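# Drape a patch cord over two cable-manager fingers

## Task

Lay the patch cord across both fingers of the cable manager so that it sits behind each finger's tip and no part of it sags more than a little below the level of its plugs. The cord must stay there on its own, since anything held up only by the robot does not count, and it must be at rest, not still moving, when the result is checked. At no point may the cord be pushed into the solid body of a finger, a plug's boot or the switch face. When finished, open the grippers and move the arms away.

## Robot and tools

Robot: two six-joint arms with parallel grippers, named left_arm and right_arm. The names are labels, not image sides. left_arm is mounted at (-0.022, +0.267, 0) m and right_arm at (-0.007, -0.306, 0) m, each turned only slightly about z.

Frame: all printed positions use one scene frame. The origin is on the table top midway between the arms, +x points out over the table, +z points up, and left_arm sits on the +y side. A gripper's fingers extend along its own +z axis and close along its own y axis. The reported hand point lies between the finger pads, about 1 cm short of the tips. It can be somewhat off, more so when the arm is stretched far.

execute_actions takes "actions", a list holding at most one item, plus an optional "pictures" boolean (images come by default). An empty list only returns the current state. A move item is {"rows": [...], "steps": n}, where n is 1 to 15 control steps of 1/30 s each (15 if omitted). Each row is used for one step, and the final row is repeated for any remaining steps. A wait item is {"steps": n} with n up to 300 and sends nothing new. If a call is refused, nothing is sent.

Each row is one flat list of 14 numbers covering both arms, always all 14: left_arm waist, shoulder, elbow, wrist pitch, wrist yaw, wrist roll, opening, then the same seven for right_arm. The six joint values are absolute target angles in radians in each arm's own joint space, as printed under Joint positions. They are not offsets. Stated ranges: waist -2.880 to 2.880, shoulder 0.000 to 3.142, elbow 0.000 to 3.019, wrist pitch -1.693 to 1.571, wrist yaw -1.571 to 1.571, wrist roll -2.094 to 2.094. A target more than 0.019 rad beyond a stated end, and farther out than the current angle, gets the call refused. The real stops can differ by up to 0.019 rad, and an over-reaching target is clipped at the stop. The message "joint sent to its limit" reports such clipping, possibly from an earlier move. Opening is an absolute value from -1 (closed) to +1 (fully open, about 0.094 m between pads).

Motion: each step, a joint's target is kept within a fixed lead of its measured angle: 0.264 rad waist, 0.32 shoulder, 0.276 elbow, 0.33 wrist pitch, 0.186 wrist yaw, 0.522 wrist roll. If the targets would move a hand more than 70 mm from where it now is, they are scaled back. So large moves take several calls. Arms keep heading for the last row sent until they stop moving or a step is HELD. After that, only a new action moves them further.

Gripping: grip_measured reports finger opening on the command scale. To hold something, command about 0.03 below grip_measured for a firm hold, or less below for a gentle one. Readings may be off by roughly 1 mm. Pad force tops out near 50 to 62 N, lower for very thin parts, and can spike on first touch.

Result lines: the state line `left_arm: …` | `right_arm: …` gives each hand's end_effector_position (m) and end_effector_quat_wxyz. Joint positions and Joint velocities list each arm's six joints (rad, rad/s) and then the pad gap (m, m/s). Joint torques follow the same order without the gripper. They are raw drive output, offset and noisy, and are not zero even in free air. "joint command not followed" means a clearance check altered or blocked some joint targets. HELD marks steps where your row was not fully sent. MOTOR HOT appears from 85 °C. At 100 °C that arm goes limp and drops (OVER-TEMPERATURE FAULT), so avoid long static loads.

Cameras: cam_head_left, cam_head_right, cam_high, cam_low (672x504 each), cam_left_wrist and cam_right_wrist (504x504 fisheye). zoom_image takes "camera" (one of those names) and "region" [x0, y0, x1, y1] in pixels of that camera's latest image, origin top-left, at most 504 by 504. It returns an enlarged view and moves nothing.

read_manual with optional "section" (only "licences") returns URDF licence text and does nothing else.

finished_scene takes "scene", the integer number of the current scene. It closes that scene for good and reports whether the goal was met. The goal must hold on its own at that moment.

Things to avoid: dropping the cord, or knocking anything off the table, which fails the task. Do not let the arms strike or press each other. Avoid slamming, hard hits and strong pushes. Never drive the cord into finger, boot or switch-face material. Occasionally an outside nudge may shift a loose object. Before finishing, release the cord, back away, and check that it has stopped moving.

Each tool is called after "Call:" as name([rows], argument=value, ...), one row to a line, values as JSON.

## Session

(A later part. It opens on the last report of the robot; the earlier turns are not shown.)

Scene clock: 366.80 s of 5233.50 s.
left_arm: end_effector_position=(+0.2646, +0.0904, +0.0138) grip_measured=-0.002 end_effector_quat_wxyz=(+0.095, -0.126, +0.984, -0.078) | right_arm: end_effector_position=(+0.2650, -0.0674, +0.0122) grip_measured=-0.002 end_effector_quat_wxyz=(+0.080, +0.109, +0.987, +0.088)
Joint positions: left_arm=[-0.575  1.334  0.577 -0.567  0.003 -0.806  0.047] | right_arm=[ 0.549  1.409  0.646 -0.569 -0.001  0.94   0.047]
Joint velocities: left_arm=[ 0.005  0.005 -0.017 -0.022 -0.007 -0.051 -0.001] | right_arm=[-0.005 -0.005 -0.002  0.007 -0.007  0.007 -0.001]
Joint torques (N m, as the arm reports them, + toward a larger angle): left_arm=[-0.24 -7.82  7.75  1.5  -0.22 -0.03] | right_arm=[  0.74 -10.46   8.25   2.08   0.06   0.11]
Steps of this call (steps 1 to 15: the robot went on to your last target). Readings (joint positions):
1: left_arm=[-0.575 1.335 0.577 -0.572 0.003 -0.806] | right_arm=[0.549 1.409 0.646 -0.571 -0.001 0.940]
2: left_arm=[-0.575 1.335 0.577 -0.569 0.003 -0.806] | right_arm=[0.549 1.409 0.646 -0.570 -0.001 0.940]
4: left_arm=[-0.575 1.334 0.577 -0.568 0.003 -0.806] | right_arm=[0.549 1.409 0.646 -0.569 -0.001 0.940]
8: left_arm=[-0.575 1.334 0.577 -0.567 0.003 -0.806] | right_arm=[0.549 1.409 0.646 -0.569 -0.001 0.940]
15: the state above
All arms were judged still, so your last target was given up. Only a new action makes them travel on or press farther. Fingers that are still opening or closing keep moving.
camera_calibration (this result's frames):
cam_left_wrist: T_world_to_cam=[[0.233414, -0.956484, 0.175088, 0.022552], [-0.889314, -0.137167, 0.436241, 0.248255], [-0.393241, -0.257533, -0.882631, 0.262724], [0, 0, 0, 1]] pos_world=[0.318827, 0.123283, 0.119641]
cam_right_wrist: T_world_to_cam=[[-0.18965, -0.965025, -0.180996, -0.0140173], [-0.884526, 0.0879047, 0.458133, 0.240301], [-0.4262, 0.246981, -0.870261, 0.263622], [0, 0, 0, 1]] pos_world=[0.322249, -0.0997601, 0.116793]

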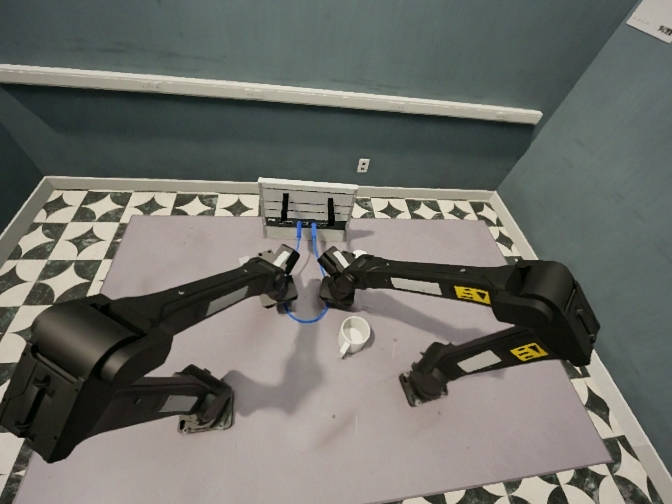

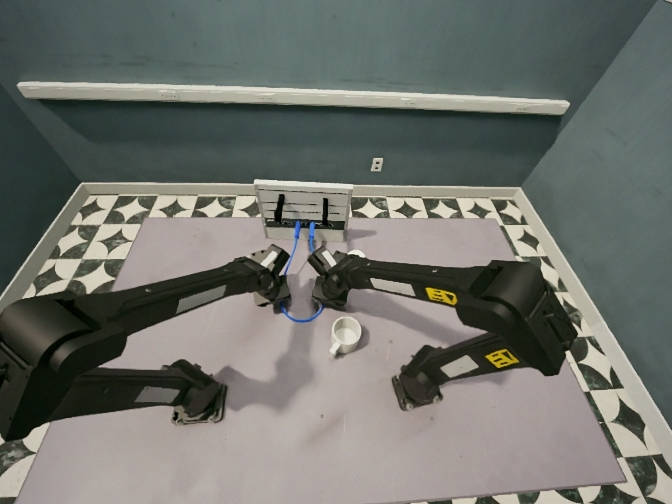

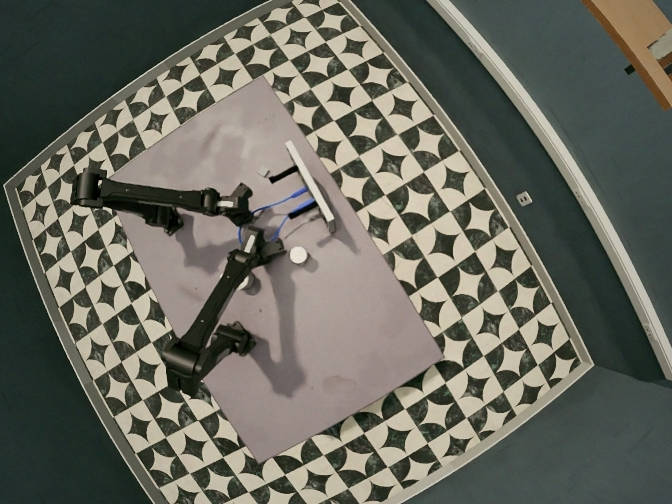

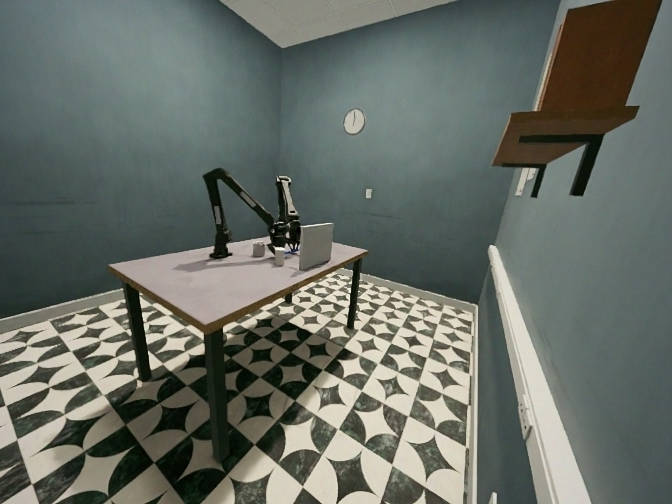

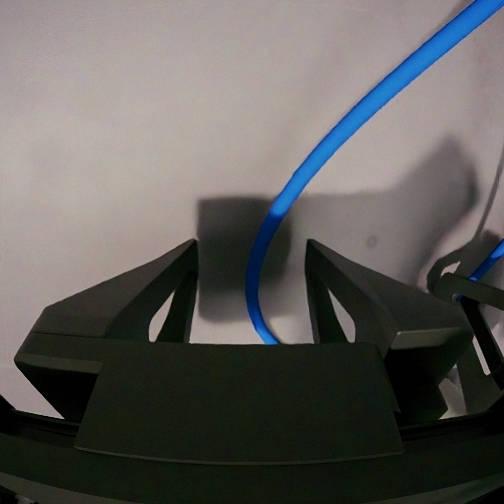

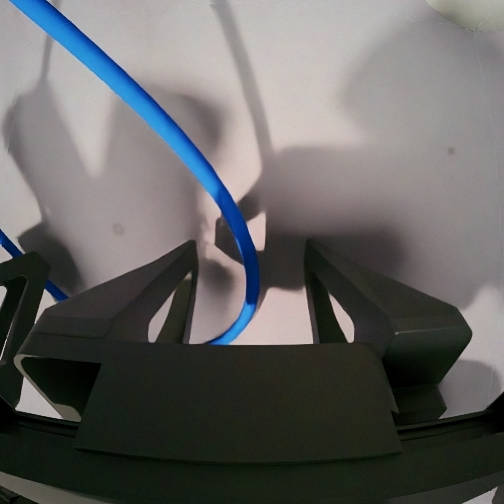

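Call:
execute_actions([
  {"rows":[[-0.574,1.329,0.583,-0.55,0,-0.816,-0.925,0.55,1.398,0.65,-0.548,0,0.95,-0.925]],"steps":12},
], pictures=false)

Call:
execute_actions([
  {"rows":[[-0.557,1.327,0.612,-0.583,0,-0.835,-0.925,0.539,1.394,0.676,-0.581,0,0.97,-0.925],[-0.549,1.324,0.64,-0.616,0,-0.853,-0.925,0.528,1.389,0.703,-0.614,0,0.99,-0.925],[-0.541,1.322,0.669,-0.649,0,-0.872,-0.925,0.516,1.385,0.729,-0.647,0,1.01,-0.925],[-0.533,1.32,0.697,-0.682,0,-0.891,-0.925,0.505,1.38,0.755,-0.68,0,1.03,-0.925],[-0.524,1.318,0.726,-0.715,0,-0.909,-0.925,0.494,1.376,0.781,-0.713,0,1.05,-0.925],[-0.516,1.315,0.754,-0.748,0,-0.928,-0.925,0.483,1.371,0.808,-0.746,0,1.07,-0.925],[-0.508,1.313,0.783,-0.781,0,-0.947,-0.925,0.471,1.367,0.834,-0.779,0,1.09,-0.925],[-0.5,1.311,0.811,-0.814,0,-0.965,-0.925,0.46,1.362,0.86,-0.812,0,1.11,-0.925],[-0.492,1.308,0.84,-0.847,0,-0.984,-0.925,0.449,1.358,0.886,-0.845,0,1.13,-0.925],[-0.484,1.306,0.868,-0.88,0,-1.003,-0.925,0.438,1.353,0.913,-0.878,0,1.15,-0.925],[-0.476,1.304,0.897,-0.912,0,-1.021,-0.925,0.426,1.349,0.939,-0.91,0,1.17,-0.925],[-0.468,1.301,0.925,-0.944,0,-1.04,-0.925,0.415,1.345,0.965,-0.94,0,1.19,-0.925]],"steps":15},
], pictures=false)

Call:
execute_actions([
  {"rows":[[-0.461,1.307,0.965,-0.976,0,-1.104,-0.925,0.405,1.348,1.004,-0.972,0,1.25,-0.925],[-0.454,1.313,1.004,-1.007,0,-1.168,-0.925,0.395,1.352,1.043,-1.004,0,1.31,-0.925],[-0.447,1.319,1.044,-1.039,0,-1.232,-0.925,0.385,1.355,1.082,-1.036,0,1.37,-0.925],[-0.44,1.325,1.083,-1.07,0,-1.296,-0.925,0.375,1.358,1.121,-1.068,0,1.43,-0.925],[-0.433,1.331,1.123,-1.102,0,-1.36,-0.925,0.365,1.362,1.16,-1.1,0,1.49,-0.925],[-0.425,1.336,1.162,-1.134,0,-1.424,-0.925,0.354,1.365,1.199,-1.132,0,1.55,-0.925],[-0.418,1.342,1.202,-1.165,0,-1.488,-0.925,0.344,1.368,1.238,-1.164,0,1.61,-0.925],[-0.411,1.348,1.241,-1.197,0,-1.552,-0.925,0.334,1.371,1.277,-1.196,0,1.67,-0.925],[-0.404,1.354,1.281,-1.228,0,-1.616,-0.925,0.324,1.375,1.316,-1.228,0,1.73,-0.925],[-0.397,1.36,1.32,-1.26,0,-1.68,-0.925,0.314,1.378,1.355,-1.26,0,1.79,-0.925]],"steps":15},
], pictures=false)

Call:
execute_actions([
  {"steps":15},
], pictures=false)

Call:
execute_actions([
  {"rows":[[-0.397,1.36,1.35,-1.26,0,-1.7,-0.925,0.314,1.378,1.39,-1.26,0,1.81,-0.925],[-0.397,1.36,1.365,-1.26,0,-1.72,-0.925,0.314,1.378,1.405,-1.26,0,1.83,-0.925],[-0.393,1.374,1.378,-1.26,0,-1.74,-0.925,0.308,1.391,1.416,-1.26,0,1.85,-0.925],[-0.389,1.388,1.39,-1.26,0,-1.76,-0.925,0.303,1.404,1.427,-1.26,0,1.87,-0.925],[-0.385,1.402,1.402,-1.26,0,-1.78,-0.925,0.297,1.416,1.438,-1.26,0,1.89,-0.925],[-0.381,1.416,1.414,-1.26,0,-1.8,-0.925,0.291,1.429,1.449,-1.26,0,1.91,-0.925],[-0.377,1.43,1.426,-1.26,0,-1.82,-0.925,0.286,1.442,1.46,-1.26,0,1.93,-0.925],[-0.373,1.444,1.438,-1.26,0,-1.84,-0.925,0.28,1.455,1.471,-1.26,0,1.95,-0.925],[-0.369,1.458,1.45,-1.26,0,-1.86,-0.925,0.274,1.467,1.482,-1.26,0,1.96,-0.925],[-0.365,1.472,1.462,-1.26,0,-1.87,-0.925,0.269,1.48,1.493,-1.26,0,1.96,-0.925],[-0.361,1.486,1.474,-1.26,0,-1.87,-0.925,0.263,1.493,1.504,-1.26,0,1.96,-0.925],[-0.357,1.5,1.486,-1.26,0,-1.87,-0.925,0.257,1.506,1.515,-1.26,0,1.96,-0.925],[-0.353,1.515,1.498,-1.26,0,-1.87,-0.925,0.251,1.518,1.525,-1.26,0,1.96,-0.925],[-0.35,1.529,1.51,-1.26,0,-1.87,-0.925,0.246,1.531,1.535,-1.26,0,1.96,-0.925]],"steps":15},
], pictures=false)

Call:
execute_actions([
  {"steps":20},
])

Call:
zoom_image(camera="cam_head_left", region=[240,160,380,260])

Scene clock: 401.53 s of 5233.50 s.
left_arm: end_effector_position=(+0.2650, +0.0902, +0.0139) grip_measured=-0.909 end_effector_quat_wxyz=(+0.096, -0.126, +0.984, -0.079) | right_arm: end_effector_position=(+0.2650, -0.0674, +0.0122) grip_measured=-0.909 end_effector_quat_wxyz=(+0.080, +0.109, +0.987, +0.088)
Joint positions: left_arm=[-0.575  1.334  0.577 -0.565  0.003 -0.806  0.004] | right_arm=[ 0.549  1.409  0.646 -0.569 -0.001  0.94   0.004]
Joint velocities: left_arm=[-0.005 -0.024  0.017  0.012 -0.022  0.022  0.001] | right_arm=[-0.005 -0.005 -0.002  0.007 -0.022 -0.022 -0.   ]
Joint torques (N m, as the arm reports them, + toward a larger angle): left_arm=[-0.34 -7.98  7.78  1.36 -0.21 -0.04] | right_arm=[  0.01 -10.49   7.96   1.98   0.01   0.13]
Steps of this call (steps 1 to 90: nothing new was sent; then 31.33 s passed at rest; steps 91 to 102: all 12 steps of this action). Readings (joint positions):
91: left_arm=[-0.575 1.334 0.577 -0.567 0.003 -0.806] | right_arm=[0.549 1.409 0.646 -0.569 -0.001 0.940]
92: left_arm=[-0.575 1.334 0.577 -0.567 0.003 -0.806] | right_arm=[0.549 1.409 0.646 -0.569 -0.001 0.940]
94: left_arm=[-0.575 1.334 0.577 -0.567 0.003 -0.806] | right_arm=[0.549 1.409 0.646 -0.569 -0.001 0.940]
98: left_arm=[-0.575 1.334 0.577 -0.565 0.003 -0.806] | right_arm=[0.549 1.409 0.646 -0.569 -0.001 0.940]
102: the state above

Scene clock: 402.03 s of 5233.50 s.
left_arm: end_effector_position=(+0.3346, +0.0932, +0.1219) grip_measured=-0.909 end_effector_quat_wxyz=(+0.091, -0.265, +0.957, -0.081) | right_arm: end_effector_position=(+0.3267, -0.0832, +0.1030) grip_measured=-0.909 end_effector_quat_wxyz=(+0.064, +0.269, +0.958, +0.075)
Joint positions: left_arm=[-0.477  1.304  0.891 -0.915  0.001 -0.993  0.004] | right_arm=[ 0.418  1.367  0.902 -0.909 -0.001  1.137  0.004]
Joint velocities: left_arm=[ 0.083 -0.19   0.3   -0.159 -0.037 -0.227  0.001] | right_arm=[-0.142 -0.21   0.427 -0.198 -0.007  0.286  0.   ]
Joint torques (N m, as the arm reports them, + toward a larger angle): left_arm=[ 0.66 -8.36  9.99  0.19 -0.18 -0.01] | right_arm=[  0.63 -10.82  12.64   0.23   0.05   0.1 ]
Steps of this call (steps 1 to 15: all 15 steps of this action). Readings (joint positions):
1: left_arm=[-0.574 1.334 0.577 -0.566 0.003 -0.809] | right_arm=[0.549 1.409 0.646 -0.569 -0.001 0.943]
2: left_arm=[-0.573 1.334 0.580 -0.574 0.003 -0.815] | right_arm=[0.547 1.409 0.647 -0.575 -0.001 0.949]
4: left_arm=[-0.565 1.334 0.603 -0.620 0.003 -0.834] | right_arm=[0.536 1.409 0.661 -0.614 -0.001 0.970]
8: left_arm=[-0.530 1.333 0.703 -0.746 0.003 -0.891] | right_arm=[0.490 1.403 0.737 -0.737 -0.001 1.029]
15: the state above

Scene clock: 402.53 s of 5233.50 s.
left_arm: end_effector_position=(+0.3995, +0.0981, +0.2582) grip_measured=-0.910 end_effector_quat_wxyz=(+0.077, -0.563, +0.815, -0.117) | right_arm: end_effector_position=(+0.4015, -0.0908, +0.2596) grip_measured=-0.909 end_effector_quat_wxyz=(+0.065, +0.563, +0.814, +0.128)
Joint positions: left_arm=[-0.405  1.348  1.294 -1.235  0.001 -1.589  0.004] | right_arm=[ 0.313  1.364  1.312 -1.23  -0.002  1.695  0.004]
Joint velocities: left_arm=[-0.005 -0.005  0.002 -0.095  0.007 -0.549 -0.   ] | right_arm=[-0.005 -0.005  0.056 -0.002 -0.095  0.549  0.001]
Joint torques (N m, as the arm reports them, + toward a larger angle): left_arm=[ 0.51 -9.4  11.55  0.01 -0.18 -0.01] | right_arm=[  0.09 -10.1   13.84  -0.05   0.24   0.17]
Steps of this call (steps 1 to 15: all 15 steps of this action). Readings (joint positions):
1: left_arm=[-0.474 1.299 0.903 -0.927 0.001 -1.011] | right_arm=[0.413 1.361 0.918 -0.921 -0.001 1.156]
2: left_arm=[-0.472 1.298 0.918 -0.949 0.001 -1.039] | right_arm=[0.410 1.357 0.936 -0.943 -0.001 1.183]
4: left_arm=[-0.467 1.304 0.962 -1.007 0.001 -1.114] | right_arm=[0.400 1.358 0.983 -1.000 -0.001 1.256]
8: left_arm=[-0.441 1.334 1.111 -1.130 0.001 -1.315] | right_arm=[0.365 1.359 1.111 -1.113 -0.001 1.427]
15: the state above

Scene clock: 403.03 s of 5233.50 s.
left_arm: end_effector_position=(+0.3981, +0.0985, +0.2530) grip_measured=-0.910 end_effector_quat_wxyz=(+0.067, -0.594, +0.794, -0.111) | right_arm: end_effector_position=(+0.4003, -0.0903, +0.2517) grip_measured=-0.909 end_effector_quat_wxyz=(+0.053, +0.595, +0.793, +0.118)
Joint positions: left_arm=[-0.405  1.358  1.294 -1.247  0.002 -1.665  0.004] | right_arm=[ 0.315  1.38   1.312 -1.243 -0.004  1.775  0.004]
Joint velocities: left_arm=[-0.005  0.015 -0.037 -0.007  0.066 -0.037  0.001] | right_arm=[-0.024  0.005 -0.007 -0.007  0.007  0.095 -0.   ]
Joint torques (N m, as the arm reports them, + toward a larger angle): left_arm=[  0.16 -10.36  11.47   0.27  -0.2    0.  ] | right_arm=[  1.24 -11.2   14.23   0.56   0.16   0.13]
Steps of this call (steps 1 to 15: the robot went on to your last target). Readings (joint positions):
1: left_arm=[-0.405 1.349 1.294 -1.240 0.002 -1.605] | right_arm=[0.314 1.364 1.312 -1.232 -0.004 1.712]
2: left_arm=[-0.405 1.352 1.294 -1.244 0.002 -1.618] | right_arm=[0.314 1.368 1.312 -1.237 -0.004 1.725]
4: left_arm=[-0.405 1.356 1.294 -1.246 0.002 -1.636] | right_arm=[0.315 1.375 1.312 -1.241 -0.004 1.744]
8: left_arm=[-0.405 1.358 1.294 -1.247 0.002 -1.655] | right_arm=[0.315 1.380 1.312 -1.243 -0.004 1.765]
15: the state above

Scene clock: 403.53 s of 5233.50 s.
left_arm: end_effector_position=(+0.4568, +0.0947, +0.2484) grip_measured=-0.910 end_effector_quat_wxyz=(+0.057, -0.674, +0.729, -0.111) | right_arm: end_effector_position=(+0.4574, -0.0916, +0.2488) grip_measured=-0.909 end_effector_quat_wxyz=(+0.046, +0.676, +0.726, +0.119)
Joint positions: left_arm=[-0.369  1.51   1.442 -1.252  0.002 -1.837  0.004] | right_arm=[ 0.26   1.514  1.447 -1.247 -0.004  1.933  0.004]
Joint velocities: left_arm=[ 0.161  0.366  0.256 -0.002  0.022 -0.183 -0.   ] | right_arm=[-0.2    0.347  0.212  0.007 -0.081  0.154 -0.001]
Joint torques (N m, as the arm reports them, + toward a larger angle): left_arm=[ -0.1  -12.29  13.44   0.36  -0.22  -0.06] | right_arm=[ -0.35 -13.59  17.2    0.49   0.2    0.11]
Steps of this call (steps 1 to 15: all 15 steps of this action). Readings (joint positions):
1: left_arm=[-0.405 1.358 1.294 -1.247 0.002 -1.669] | right_arm=[0.315 1.380 1.312 -1.243 -0.004 1.780]
2: left_arm=[-0.405 1.358 1.295 -1.247 0.002 -1.676] | right_arm=[0.315 1.380 1.313 -1.243 -0.004 1.786]
4: left_arm=[-0.405 1.363 1.305 -1.250 0.002 -1.698] | right_arm=[0.314 1.383 1.322 -1.245 -0.004 1.808]
8: left_arm=[-0.401 1.404 1.356 -1.252 0.002 -1.759] | right_arm=[0.306 1.417 1.369 -1.247 -0.004 1.869]
15: the state above

Scene clock: 404.20 s of 5233.50 s.
left_arm: end_effector_position=(+0.4639, +0.0982, +0.2431) grip_measured=-0.910 end_effector_quat_wxyz=(-0.054, +0.686, -0.718, +0.107) | right_arm: end_effector_position=(+0.4652, -0.0960, +0.2407) grip_measured=-0.909 end_effector_quat_wxyz=(+0.044, +0.688, +0.716, +0.112)
Joint positions: left_arm=[-0.358  1.531  1.454 -1.252  0.002 -1.859  0.004] | right_arm=[ 0.246  1.539  1.456 -1.247 -0.003  1.95   0.004]
Joint velocities: left_arm=[-0.005 -0.005  0.007  0.012 -0.081  0.007  0.   ] | right_arm=[-0.015 -0.015 -0.002 -0.012  0.022 -0.007 -0.001]
Joint torques (N m, as the arm reports them, + toward a larger angle): left_arm=[  0.24 -12.64  13.93   0.39  -0.2   -0.04] | right_arm=[  0.6  -15.35  17.56   0.63   0.16   0.12]
Steps of this call (steps 1 to 20: the robot went on to your last target). Readings (joint positions):
1: left_arm=[-0.364 1.521 1.449 -1.252 0.002 -1.841] | right_arm=[0.254 1.525 1.452 -1.247 -0.004 1.936]
2: left_arm=[-0.361 1.527 1.452 -1.252 0.002 -1.845] | right_arm=[0.250 1.532 1.454 -1.247 -0.004 1.939]
4: left_arm=[-0.358 1.531 1.452 -1.252 0.002 -1.850] | right_arm=[0.246 1.539 1.454 -1.247 -0.003 1.943]
8: left_arm=[-0.358 1.531 1.454 -1.252 0.002 -1.856] | right_arm=[0.246 1.539 1.456 -1.247 -0.003 1.947]
20: the state above
camera_calibration (this result's frames):
cam_left_wrist: T_world_to_cam=[[0.973435, -0.0370826, 0.22594, -0.502579], [-0.174718, -0.75807, 0.628334, 0.00927669], [0.147978, -0.651119, -0.744411, 0.299555], [0, 0, 0, 1]] pos_world=[0.446521, 0.183441, 0.330716]
cam_right_wrist: T_world_to_cam=[[-0.976096, -0.0418306, -0.213275, 0.500007], [-0.172517, 0.745966, 0.643251, 0.00265701], [0.132188, 0.664669, -0.735351, 0.302721], [0, 0, 0, 1]] pos_world=[0.448497, -0.182275, 0.327536]

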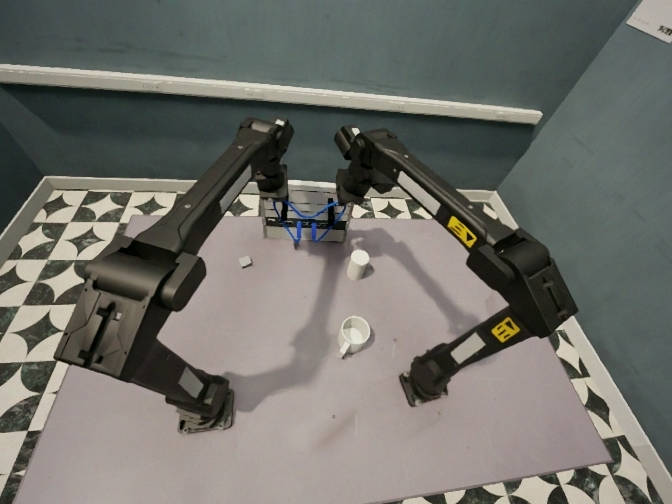

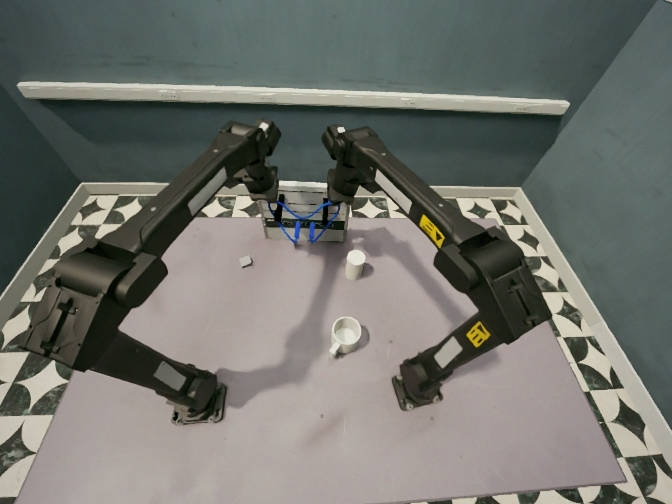

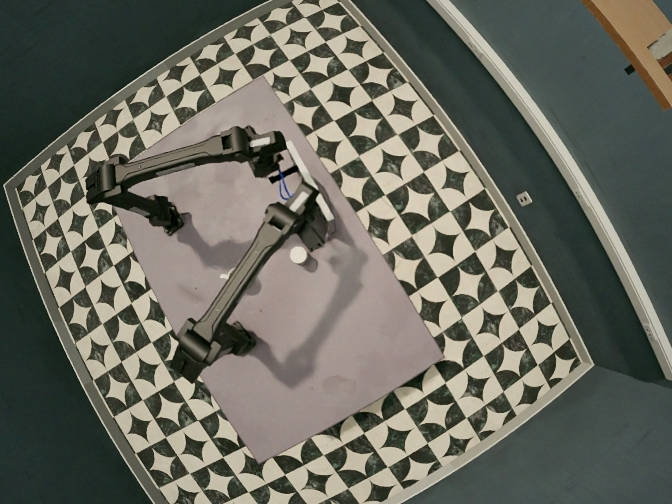

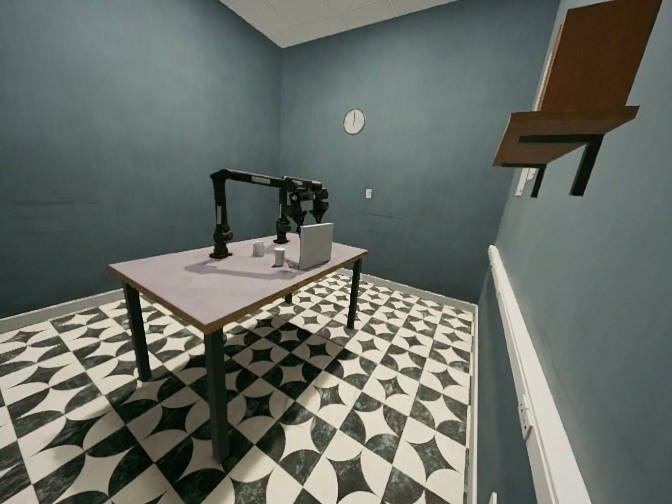

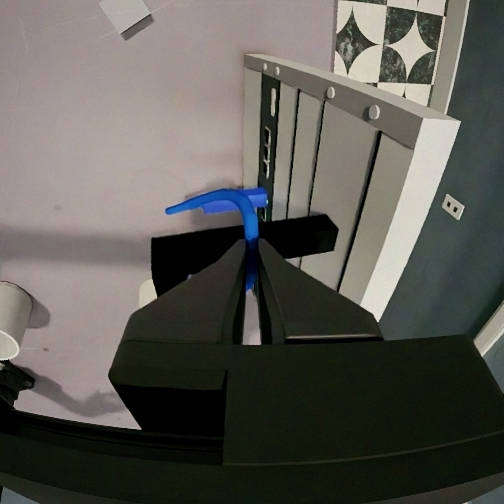

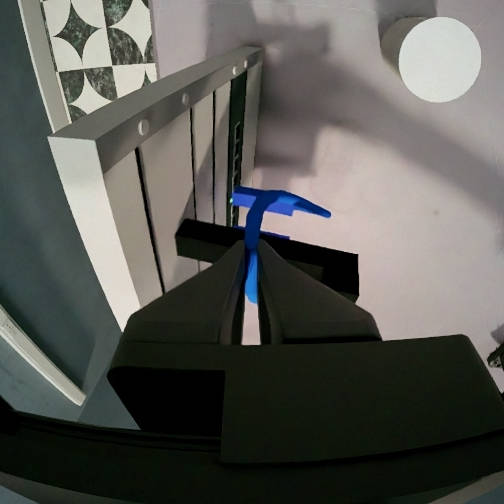

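Region (240, 160, 380, 260) of cam_head_left's 672x504 image, scaled by 3.600, with more detail than that image has; it fills the top 360 rows of this view, and the rest is white.

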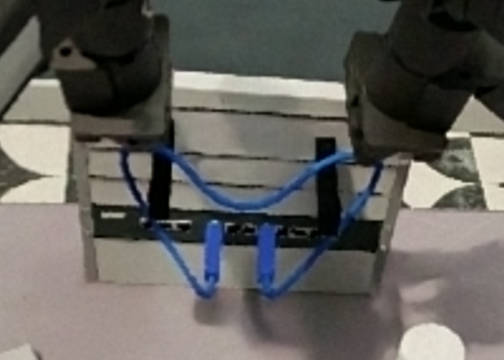

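Call:
execute_actions([
  {"rows":[[-0.345,1.54,1.51,-1.26,0,-1.87,-0.925,0.242,1.545,1.535,-1.26,0,1.96,-0.925],[-0.34,1.55,1.51,-1.26,0,-1.87,-0.925,0.238,1.555,1.535,-1.26,0,1.96,-0.925],[-0.335,1.56,1.51,-1.26,0,-1.87,-0.925,0.234,1.563,1.535,-1.26,0,1.96,-0.925],[-0.33,1.57,1.51,-1.26,0,-1.87,-0.925,0.23,1.571,1.535,-1.26,0,1.96,-0.925],[-0.325,1.578,1.51,-1.26,0,-1.87,-0.925,0.226,1.578,1.535,-1.26,0,1.96,-0.925],[-0.325,1.585,1.51,-1.26,0,-1.87,-0.925,0.222,1.585,1.535,-1.26,0,1.96,-0.925]],"steps":15},
], pictures=false)

Call:
execute_actions([
  {"steps":15},
])

Call:
zoom_image(camera="cam_head_left", region=[240,160,380,260])

Scene clock: 418.70 s of 5233.50 s.
left_arm: end_effector_position=(+0.4738, +0.1074, +0.2220) grip_measured=-0.910 end_effector_quat_wxyz=(-0.046, +0.696, -0.711, +0.088) | right_arm: end_effector_position=(+0.4748, -0.1034, +0.2228) grip_measured=-0.909 end_effector_quat_wxyz=(+0.038, +0.697, +0.710, +0.095)
Joint positions: left_arm=[-0.335  1.579  1.459 -1.252  0.002 -1.86   0.004] | right_arm=[ 0.226  1.58   1.462 -1.247 -0.003  1.95   0.004]
Joint velocities: left_arm=[-0.024  0.015 -0.012  0.007  0.037  0.037 -0.   ] | right_arm=[ 0.005 -0.015 -0.002 -0.002  0.007 -0.022 -0.   ]
Joint torques (N m, as the arm reports them, + toward a larger angle): left_arm=[  0.98 -13.18  13.49   0.42  -0.21  -0.04] | right_arm=[  0.01 -13.88  16.81   0.41   0.13   0.08]
Steps of this call (steps 1 to 15: the robot went on to your last target; steps 16 to 150: nothing new was sent; then 9.00 s passed at rest; steps 151 to 165: all 15 steps of this action). Readings (joint positions):
151: left_arm=[-0.358 1.531 1.454 -1.252 0.002 -1.860] | right_arm=[0.246 1.539 1.456 -1.247 -0.003 1.950]
152: left_arm=[-0.358 1.532 1.454 -1.252 0.002 -1.860] | right_arm=[0.246 1.539 1.456 -1.247 -0.003 1.950]
154: left_arm=[-0.356 1.535 1.454 -1.252 0.002 -1.860] | right_arm=[0.246 1.542 1.457 -1.247 -0.003 1.950]
158: left_arm=[-0.343 1.559 1.459 -1.252 0.002 -1.860] | right_arm=[0.236 1.560 1.462 -1.247 -0.003 1.950]
165: the state above

Scene clock: 419.20 s of 5233.50 s.
left_arm: end_effector_position=(+0.4738, +0.1074, +0.2220) grip_measured=-0.910 end_effector_quat_wxyz=(-0.046, +0.696, -0.711, +0.088) | right_arm: end_effector_position=(+0.4748, -0.1034, +0.2228) grip_measured=-0.909 end_effector_quat_wxyz=(+0.038, +0.697, +0.710, +0.095)
Joint positions: left_arm=[-0.335  1.579  1.459 -1.252  0.002 -1.86   0.004] | right_arm=[ 0.226  1.58   1.462 -1.247 -0.003  1.95   0.004]
Joint velocities: left_arm=[-0.005 -0.015 -0.027  0.002 -0.022 -0.007 -0.   ] | right_arm=[-0.005 -0.005 -0.002  0.002 -0.051  0.007 -0.001]
Joint torques (N m, as the arm reports them, + toward a larger angle): left_arm=[  0.33 -12.69  13.28   0.32  -0.23  -0.04] | right_arm=[ -0.03 -13.95  16.83   0.49   0.16   0.09]
Steps of this call (steps 1 to 15: the robot went on to your last target). Readings (joint positions):
1: left_arm=[-0.335 1.579 1.459 -1.252 0.002 -1.860] | right_arm=[0.226 1.580 1.462 -1.247 -0.003 1.950]
2: left_arm=[-0.335 1.579 1.459 -1.252 0.002 -1.860] | right_arm=[0.226 1.580 1.462 -1.247 -0.003 1.950]
4: left_arm=[-0.335 1.579 1.459 -1.252 0.002 -1.860] | right_arm=[0.226 1.580 1.462 -1.247 -0.003 1.950]
8: left_arm=[-0.335 1.579 1.459 -1.252 0.002 -1.860] | right_arm=[0.226 1.580 1.462 -1.247 -0.003 1.950]
15: the state above
All arms were judged still, so your last target was given up. Only a new action makes them travel on or press farther. Fingers that are still opening or closing keep moving.
camera_calibration (this result's frames):
cam_left_wrist: T_world_to_cam=[[0.982283, -0.017059, 0.186623, -0.504698], [-0.131992, -0.769906, 0.624358, 0.0131739], [0.133031, -0.63793, -0.758517, 0.297123], [0, 0, 0, 1]] pos_world=[0.457969, 0.191077, 0.311336]
cam_right_wrist: T_world_to_cam=[[-0.98314, -0.0243921, -0.181221, 0.503225], [-0.136374, 0.758021, 0.637814, 0.00655644], [0.121811, 0.651774, -0.748567, 0.29972], [0, 0, 0, 1]] pos_world=[0.459126, -0.188045, 0.311374]

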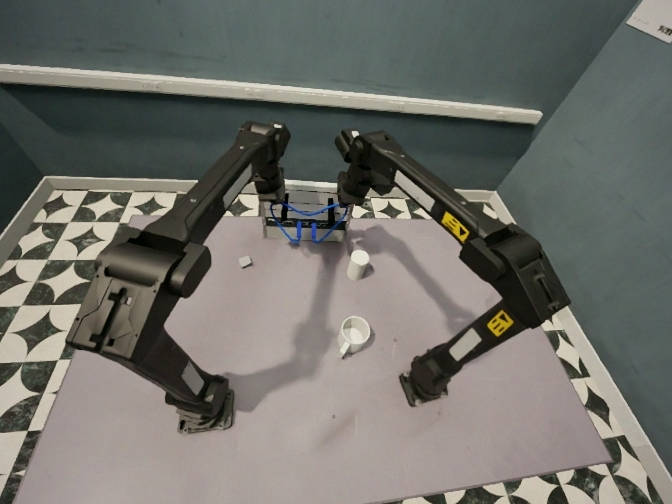

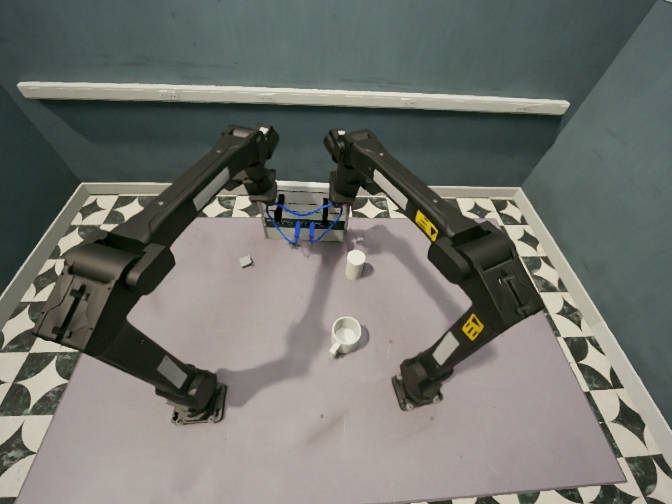

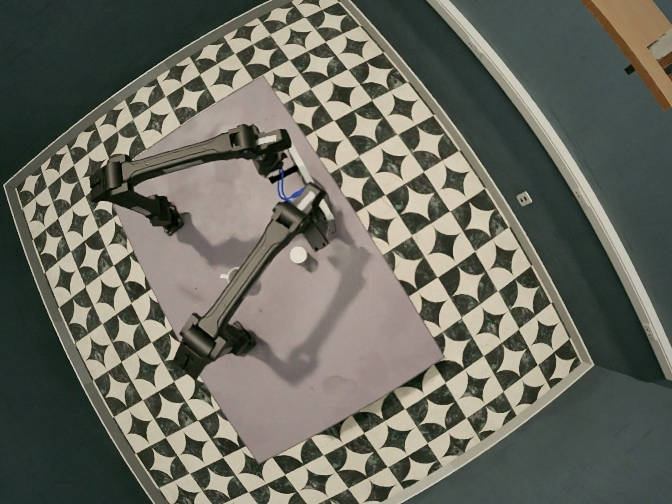

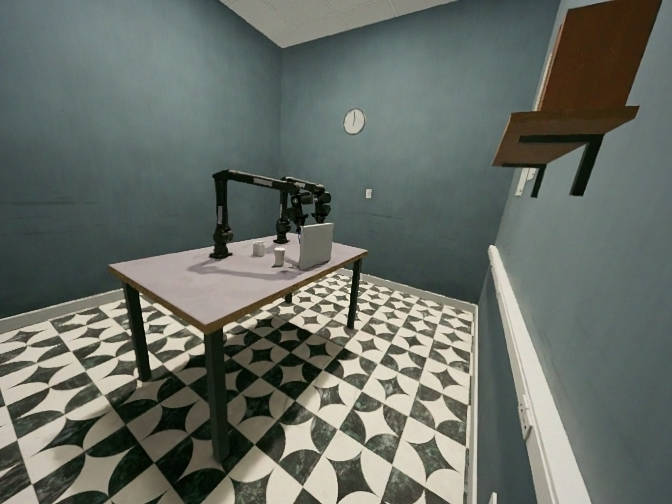

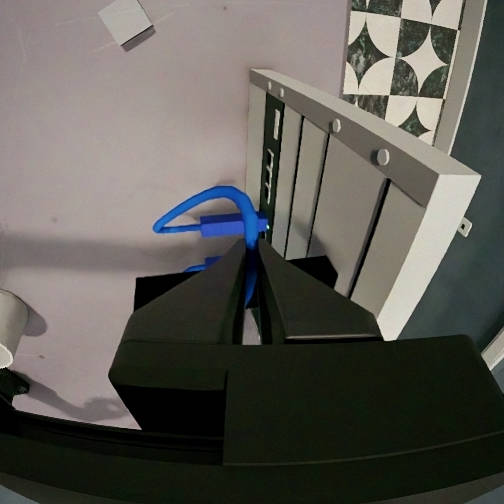

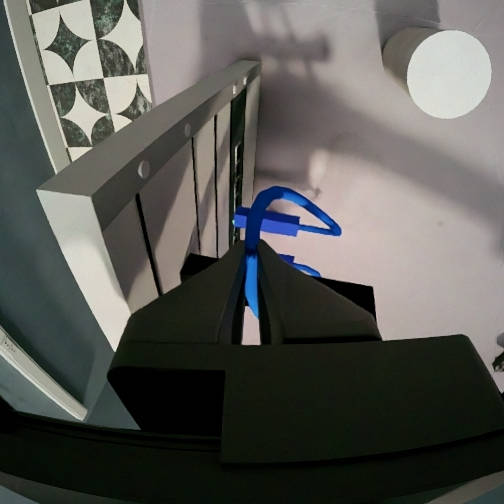

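Region (240, 160, 380, 260) of cam_head_left's 672x504 image, scaled by 3.600, with more detail than that image has; it fills the top 360 rows of this view, and the rest is white.

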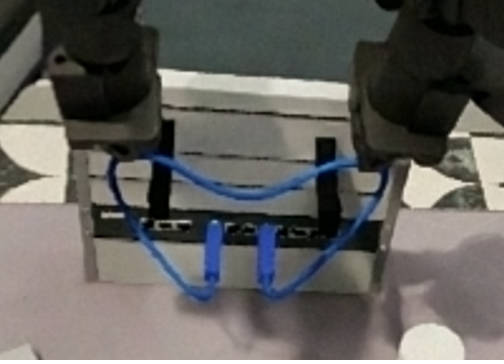

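Open slightly and watch.

Call:
execute_actions([
  {"rows":[[-0.325,1.585,1.51,-1.26,0,-1.87,-0.88,0.222,1.585,1.535,-1.26,0,1.96,-0.88],[-0.325,1.585,1.51,-1.26,0,-1.87,-0.86,0.222,1.585,1.535,-1.26,0,1.96,-0.86],[-0.325,1.585,1.51,-1.26,0,-1.87,-0.84,0.222,1.585,1.535,-1.26,0,1.96,-0.84],[-0.325,1.585,1.51,-1.26,0,-1.87,-0.8,0.222,1.585,1.535,-1.26,0,1.96,-0.8],[-0.325,1.585,1.51,-1.26,0,-1.87,-0.7,0.222,1.585,1.535,-1.26,0,1.96,-0.7]],"steps":15},
], pictures=false)

Call:
execute_actions([
  {"steps":30},
])

Call:
zoom_image(camera="cam_head_left", region=[240,160,380,260])

Scene clock: 440.00 s of 5233.50 s.
left_arm: end_effector_position=(+0.4738, +0.1074, +0.2220) grip_measured=-0.702 end_effector_quat_wxyz=(-0.046, +0.696, -0.711, +0.088) | right_arm: end_effector_position=(+0.4749, -0.1035, +0.2228) grip_measured=-0.702 end_effector_quat_wxyz=(+0.039, +0.697, +0.710, +0.095)
Joint positions: left_arm=[-0.335  1.579  1.459 -1.252  0.002 -1.86   0.014] | right_arm=[ 0.226  1.58   1.462 -1.247 -0.002  1.95   0.014]
Joint velocities: left_arm=[-0.005 -0.005  0.007 -0.002 -0.022  0.007 -0.001] | right_arm=[-0.005 -0.015  0.007 -0.012  0.051 -0.051  0.   ]
Joint torques (N m, as the arm reports them, + toward a larger angle): left_arm=[  0.49 -13.11  13.07   0.34  -0.21  -0.03] | right_arm=[  0.93 -14.68  16.93   0.4    0.15   0.12]
Steps of this call (steps 1 to 100: nothing new was sent; then 16.97 s passed at rest; steps 101 to 115: all 15 steps of this action). Readings (joint positions):
101: left_arm=[-0.335 1.579 1.459 -1.252 0.002 -1.860] | right_arm=[0.226 1.580 1.462 -1.247 -0.003 1.950]
102: left_arm=[-0.335 1.579 1.459 -1.252 0.002 -1.860] | right_arm=[0.226 1.580 1.462 -1.247 -0.003 1.950]
104: left_arm=[-0.335 1.579 1.459 -1.252 0.002 -1.860] | right_arm=[0.226 1.580 1.462 -1.247 -0.002 1.950]
108: left_arm=[-0.335 1.579 1.459 -1.252 0.002 -1.860] | right_arm=[0.226 1.580 1.462 -1.247 -0.002 1.950]
115: the state above

Scene clock: 441.00 s of 5233.50 s.
left_arm: end_effector_position=(+0.4738, +0.1074, +0.2220) grip_measured=-0.702 end_effector_quat_wxyz=(-0.046, +0.696, -0.711, +0.088) | right_arm: end_effector_position=(+0.4749, -0.1035, +0.2228) grip_measured=-0.702 end_effector_quat_wxyz=(+0.039, +0.697, +0.710, +0.095)
Joint positions: left_arm=[-0.335  1.579  1.459 -1.252  0.002 -1.86   0.014] | right_arm=[ 0.226  1.58   1.462 -1.247 -0.002  1.95   0.014]
Joint velocities: left_arm=[-0.005  0.005 -0.012 -0.002  0.007  0.037  0.   ] | right_arm=[-0.005  0.005 -0.012 -0.007  0.022 -0.007 -0.001]
Joint torques (N m, as the arm reports them, + toward a larger angle): left_arm=[  0.41 -12.78  13.32   0.31  -0.19  -0.04] | right_arm=[  0.14 -14.2   16.58   0.61   0.12   0.12]
Steps of this call (steps 1 to 15: the robot went on to your last target; steps 16 to 30: nothing new was sent). Readings (joint positions):
1: left_arm=[-0.335 1.579 1.459 -1.252 0.002 -1.860] | right_arm=[0.226 1.580 1.462 -1.247 -0.002 1.950]
2: left_arm=[-0.335 1.579 1.459 -1.252 0.002 -1.860] | right_arm=[0.226 1.580 1.462 -1.247 -0.002 1.950]
4: left_arm=[-0.335 1.579 1.459 -1.252 0.002 -1.860] | right_arm=[0.226 1.580 1.462 -1.247 -0.002 1.950]
8: left_arm=[-0.335 1.579 1.459 -1.252 0.002 -1.860] | right_arm=[0.226 1.580 1.462 -1.247 -0.002 1.950]
30: the state above
All arms were judged still, so your last target was given up. Only a new action makes them travel on or press farther. Fingers that are still opening or closing keep moving.
camera_calibration (this result's frames):
cam_left_wrist: T_world_to_cam=[[0.982283, -0.017059, 0.186623, -0.504698], [-0.131992, -0.769906, 0.624358, 0.0131739], [0.133031, -0.63793, -0.758517, 0.297123], [0, 0, 0, 1]] pos_world=[0.457969, 0.191077, 0.311336]
cam_right_wrist: T_world_to_cam=[[-0.983067, -0.0243497, -0.181623, 0.503355], [-0.136474, 0.758711, 0.636972, 0.00701102], [0.122289, 0.650973, -0.749186, 0.299657], [0, 0, 0, 1]] pos_world=[0.459144, -0.188131, 0.311454]

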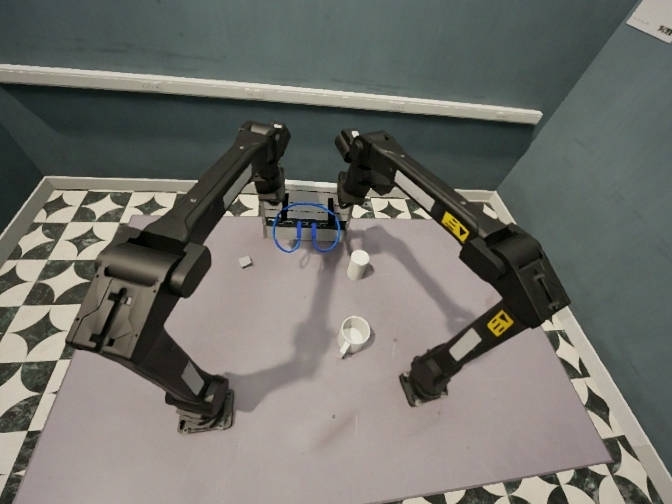

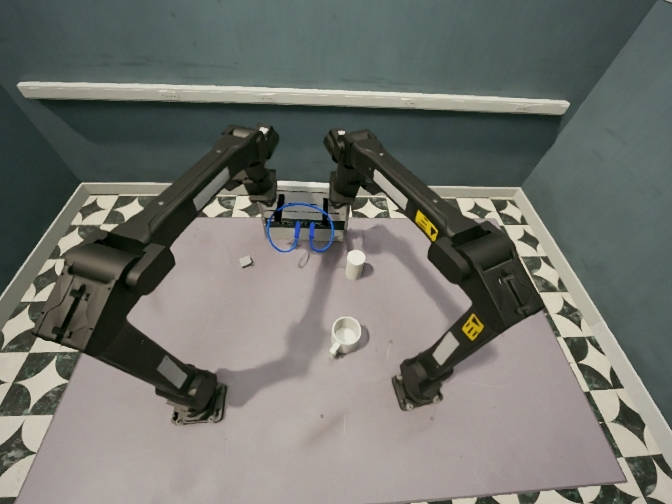

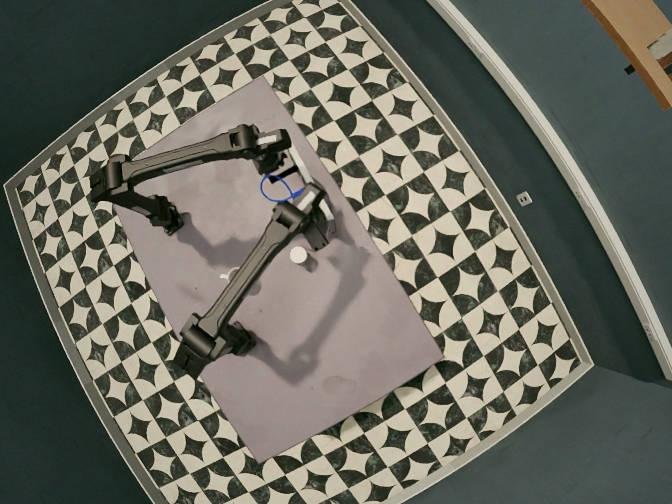

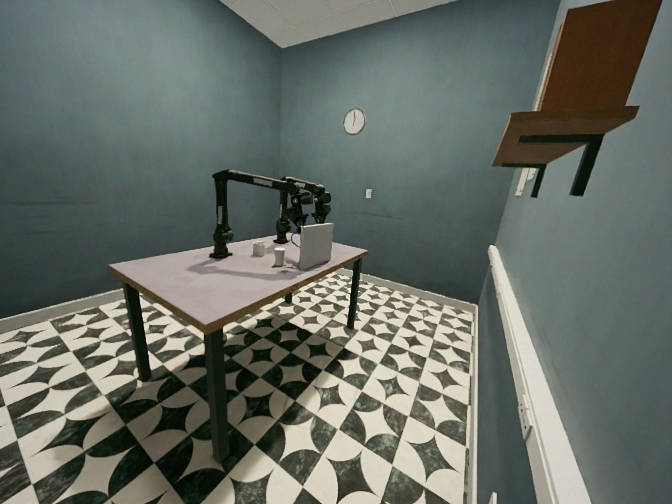

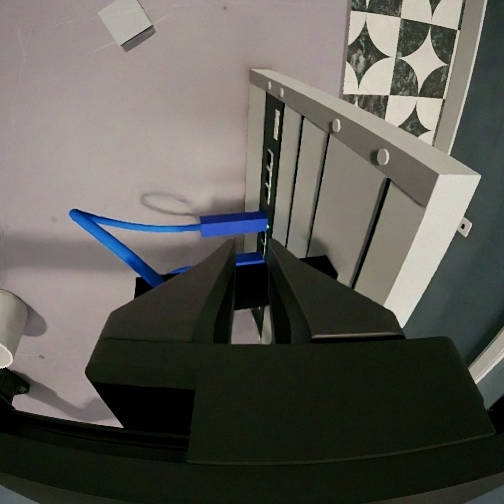

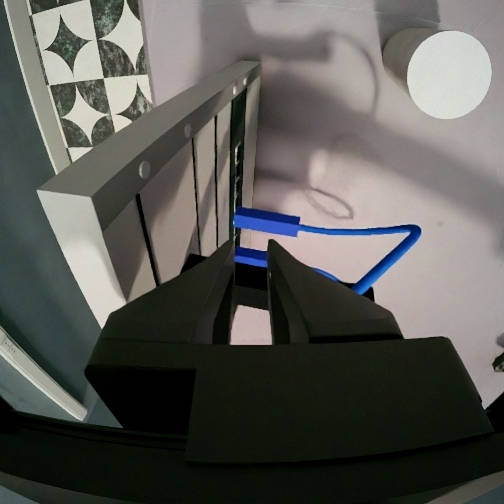

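Region (240, 160, 380, 260) of cam_head_left's 672x504 image, scaled by 3.600, with more detail than that image has; it fills the top 360 rows of this view, and the rest is white.

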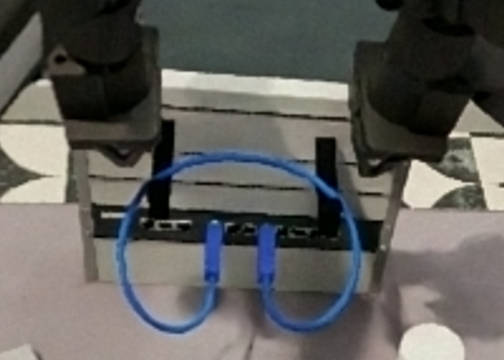

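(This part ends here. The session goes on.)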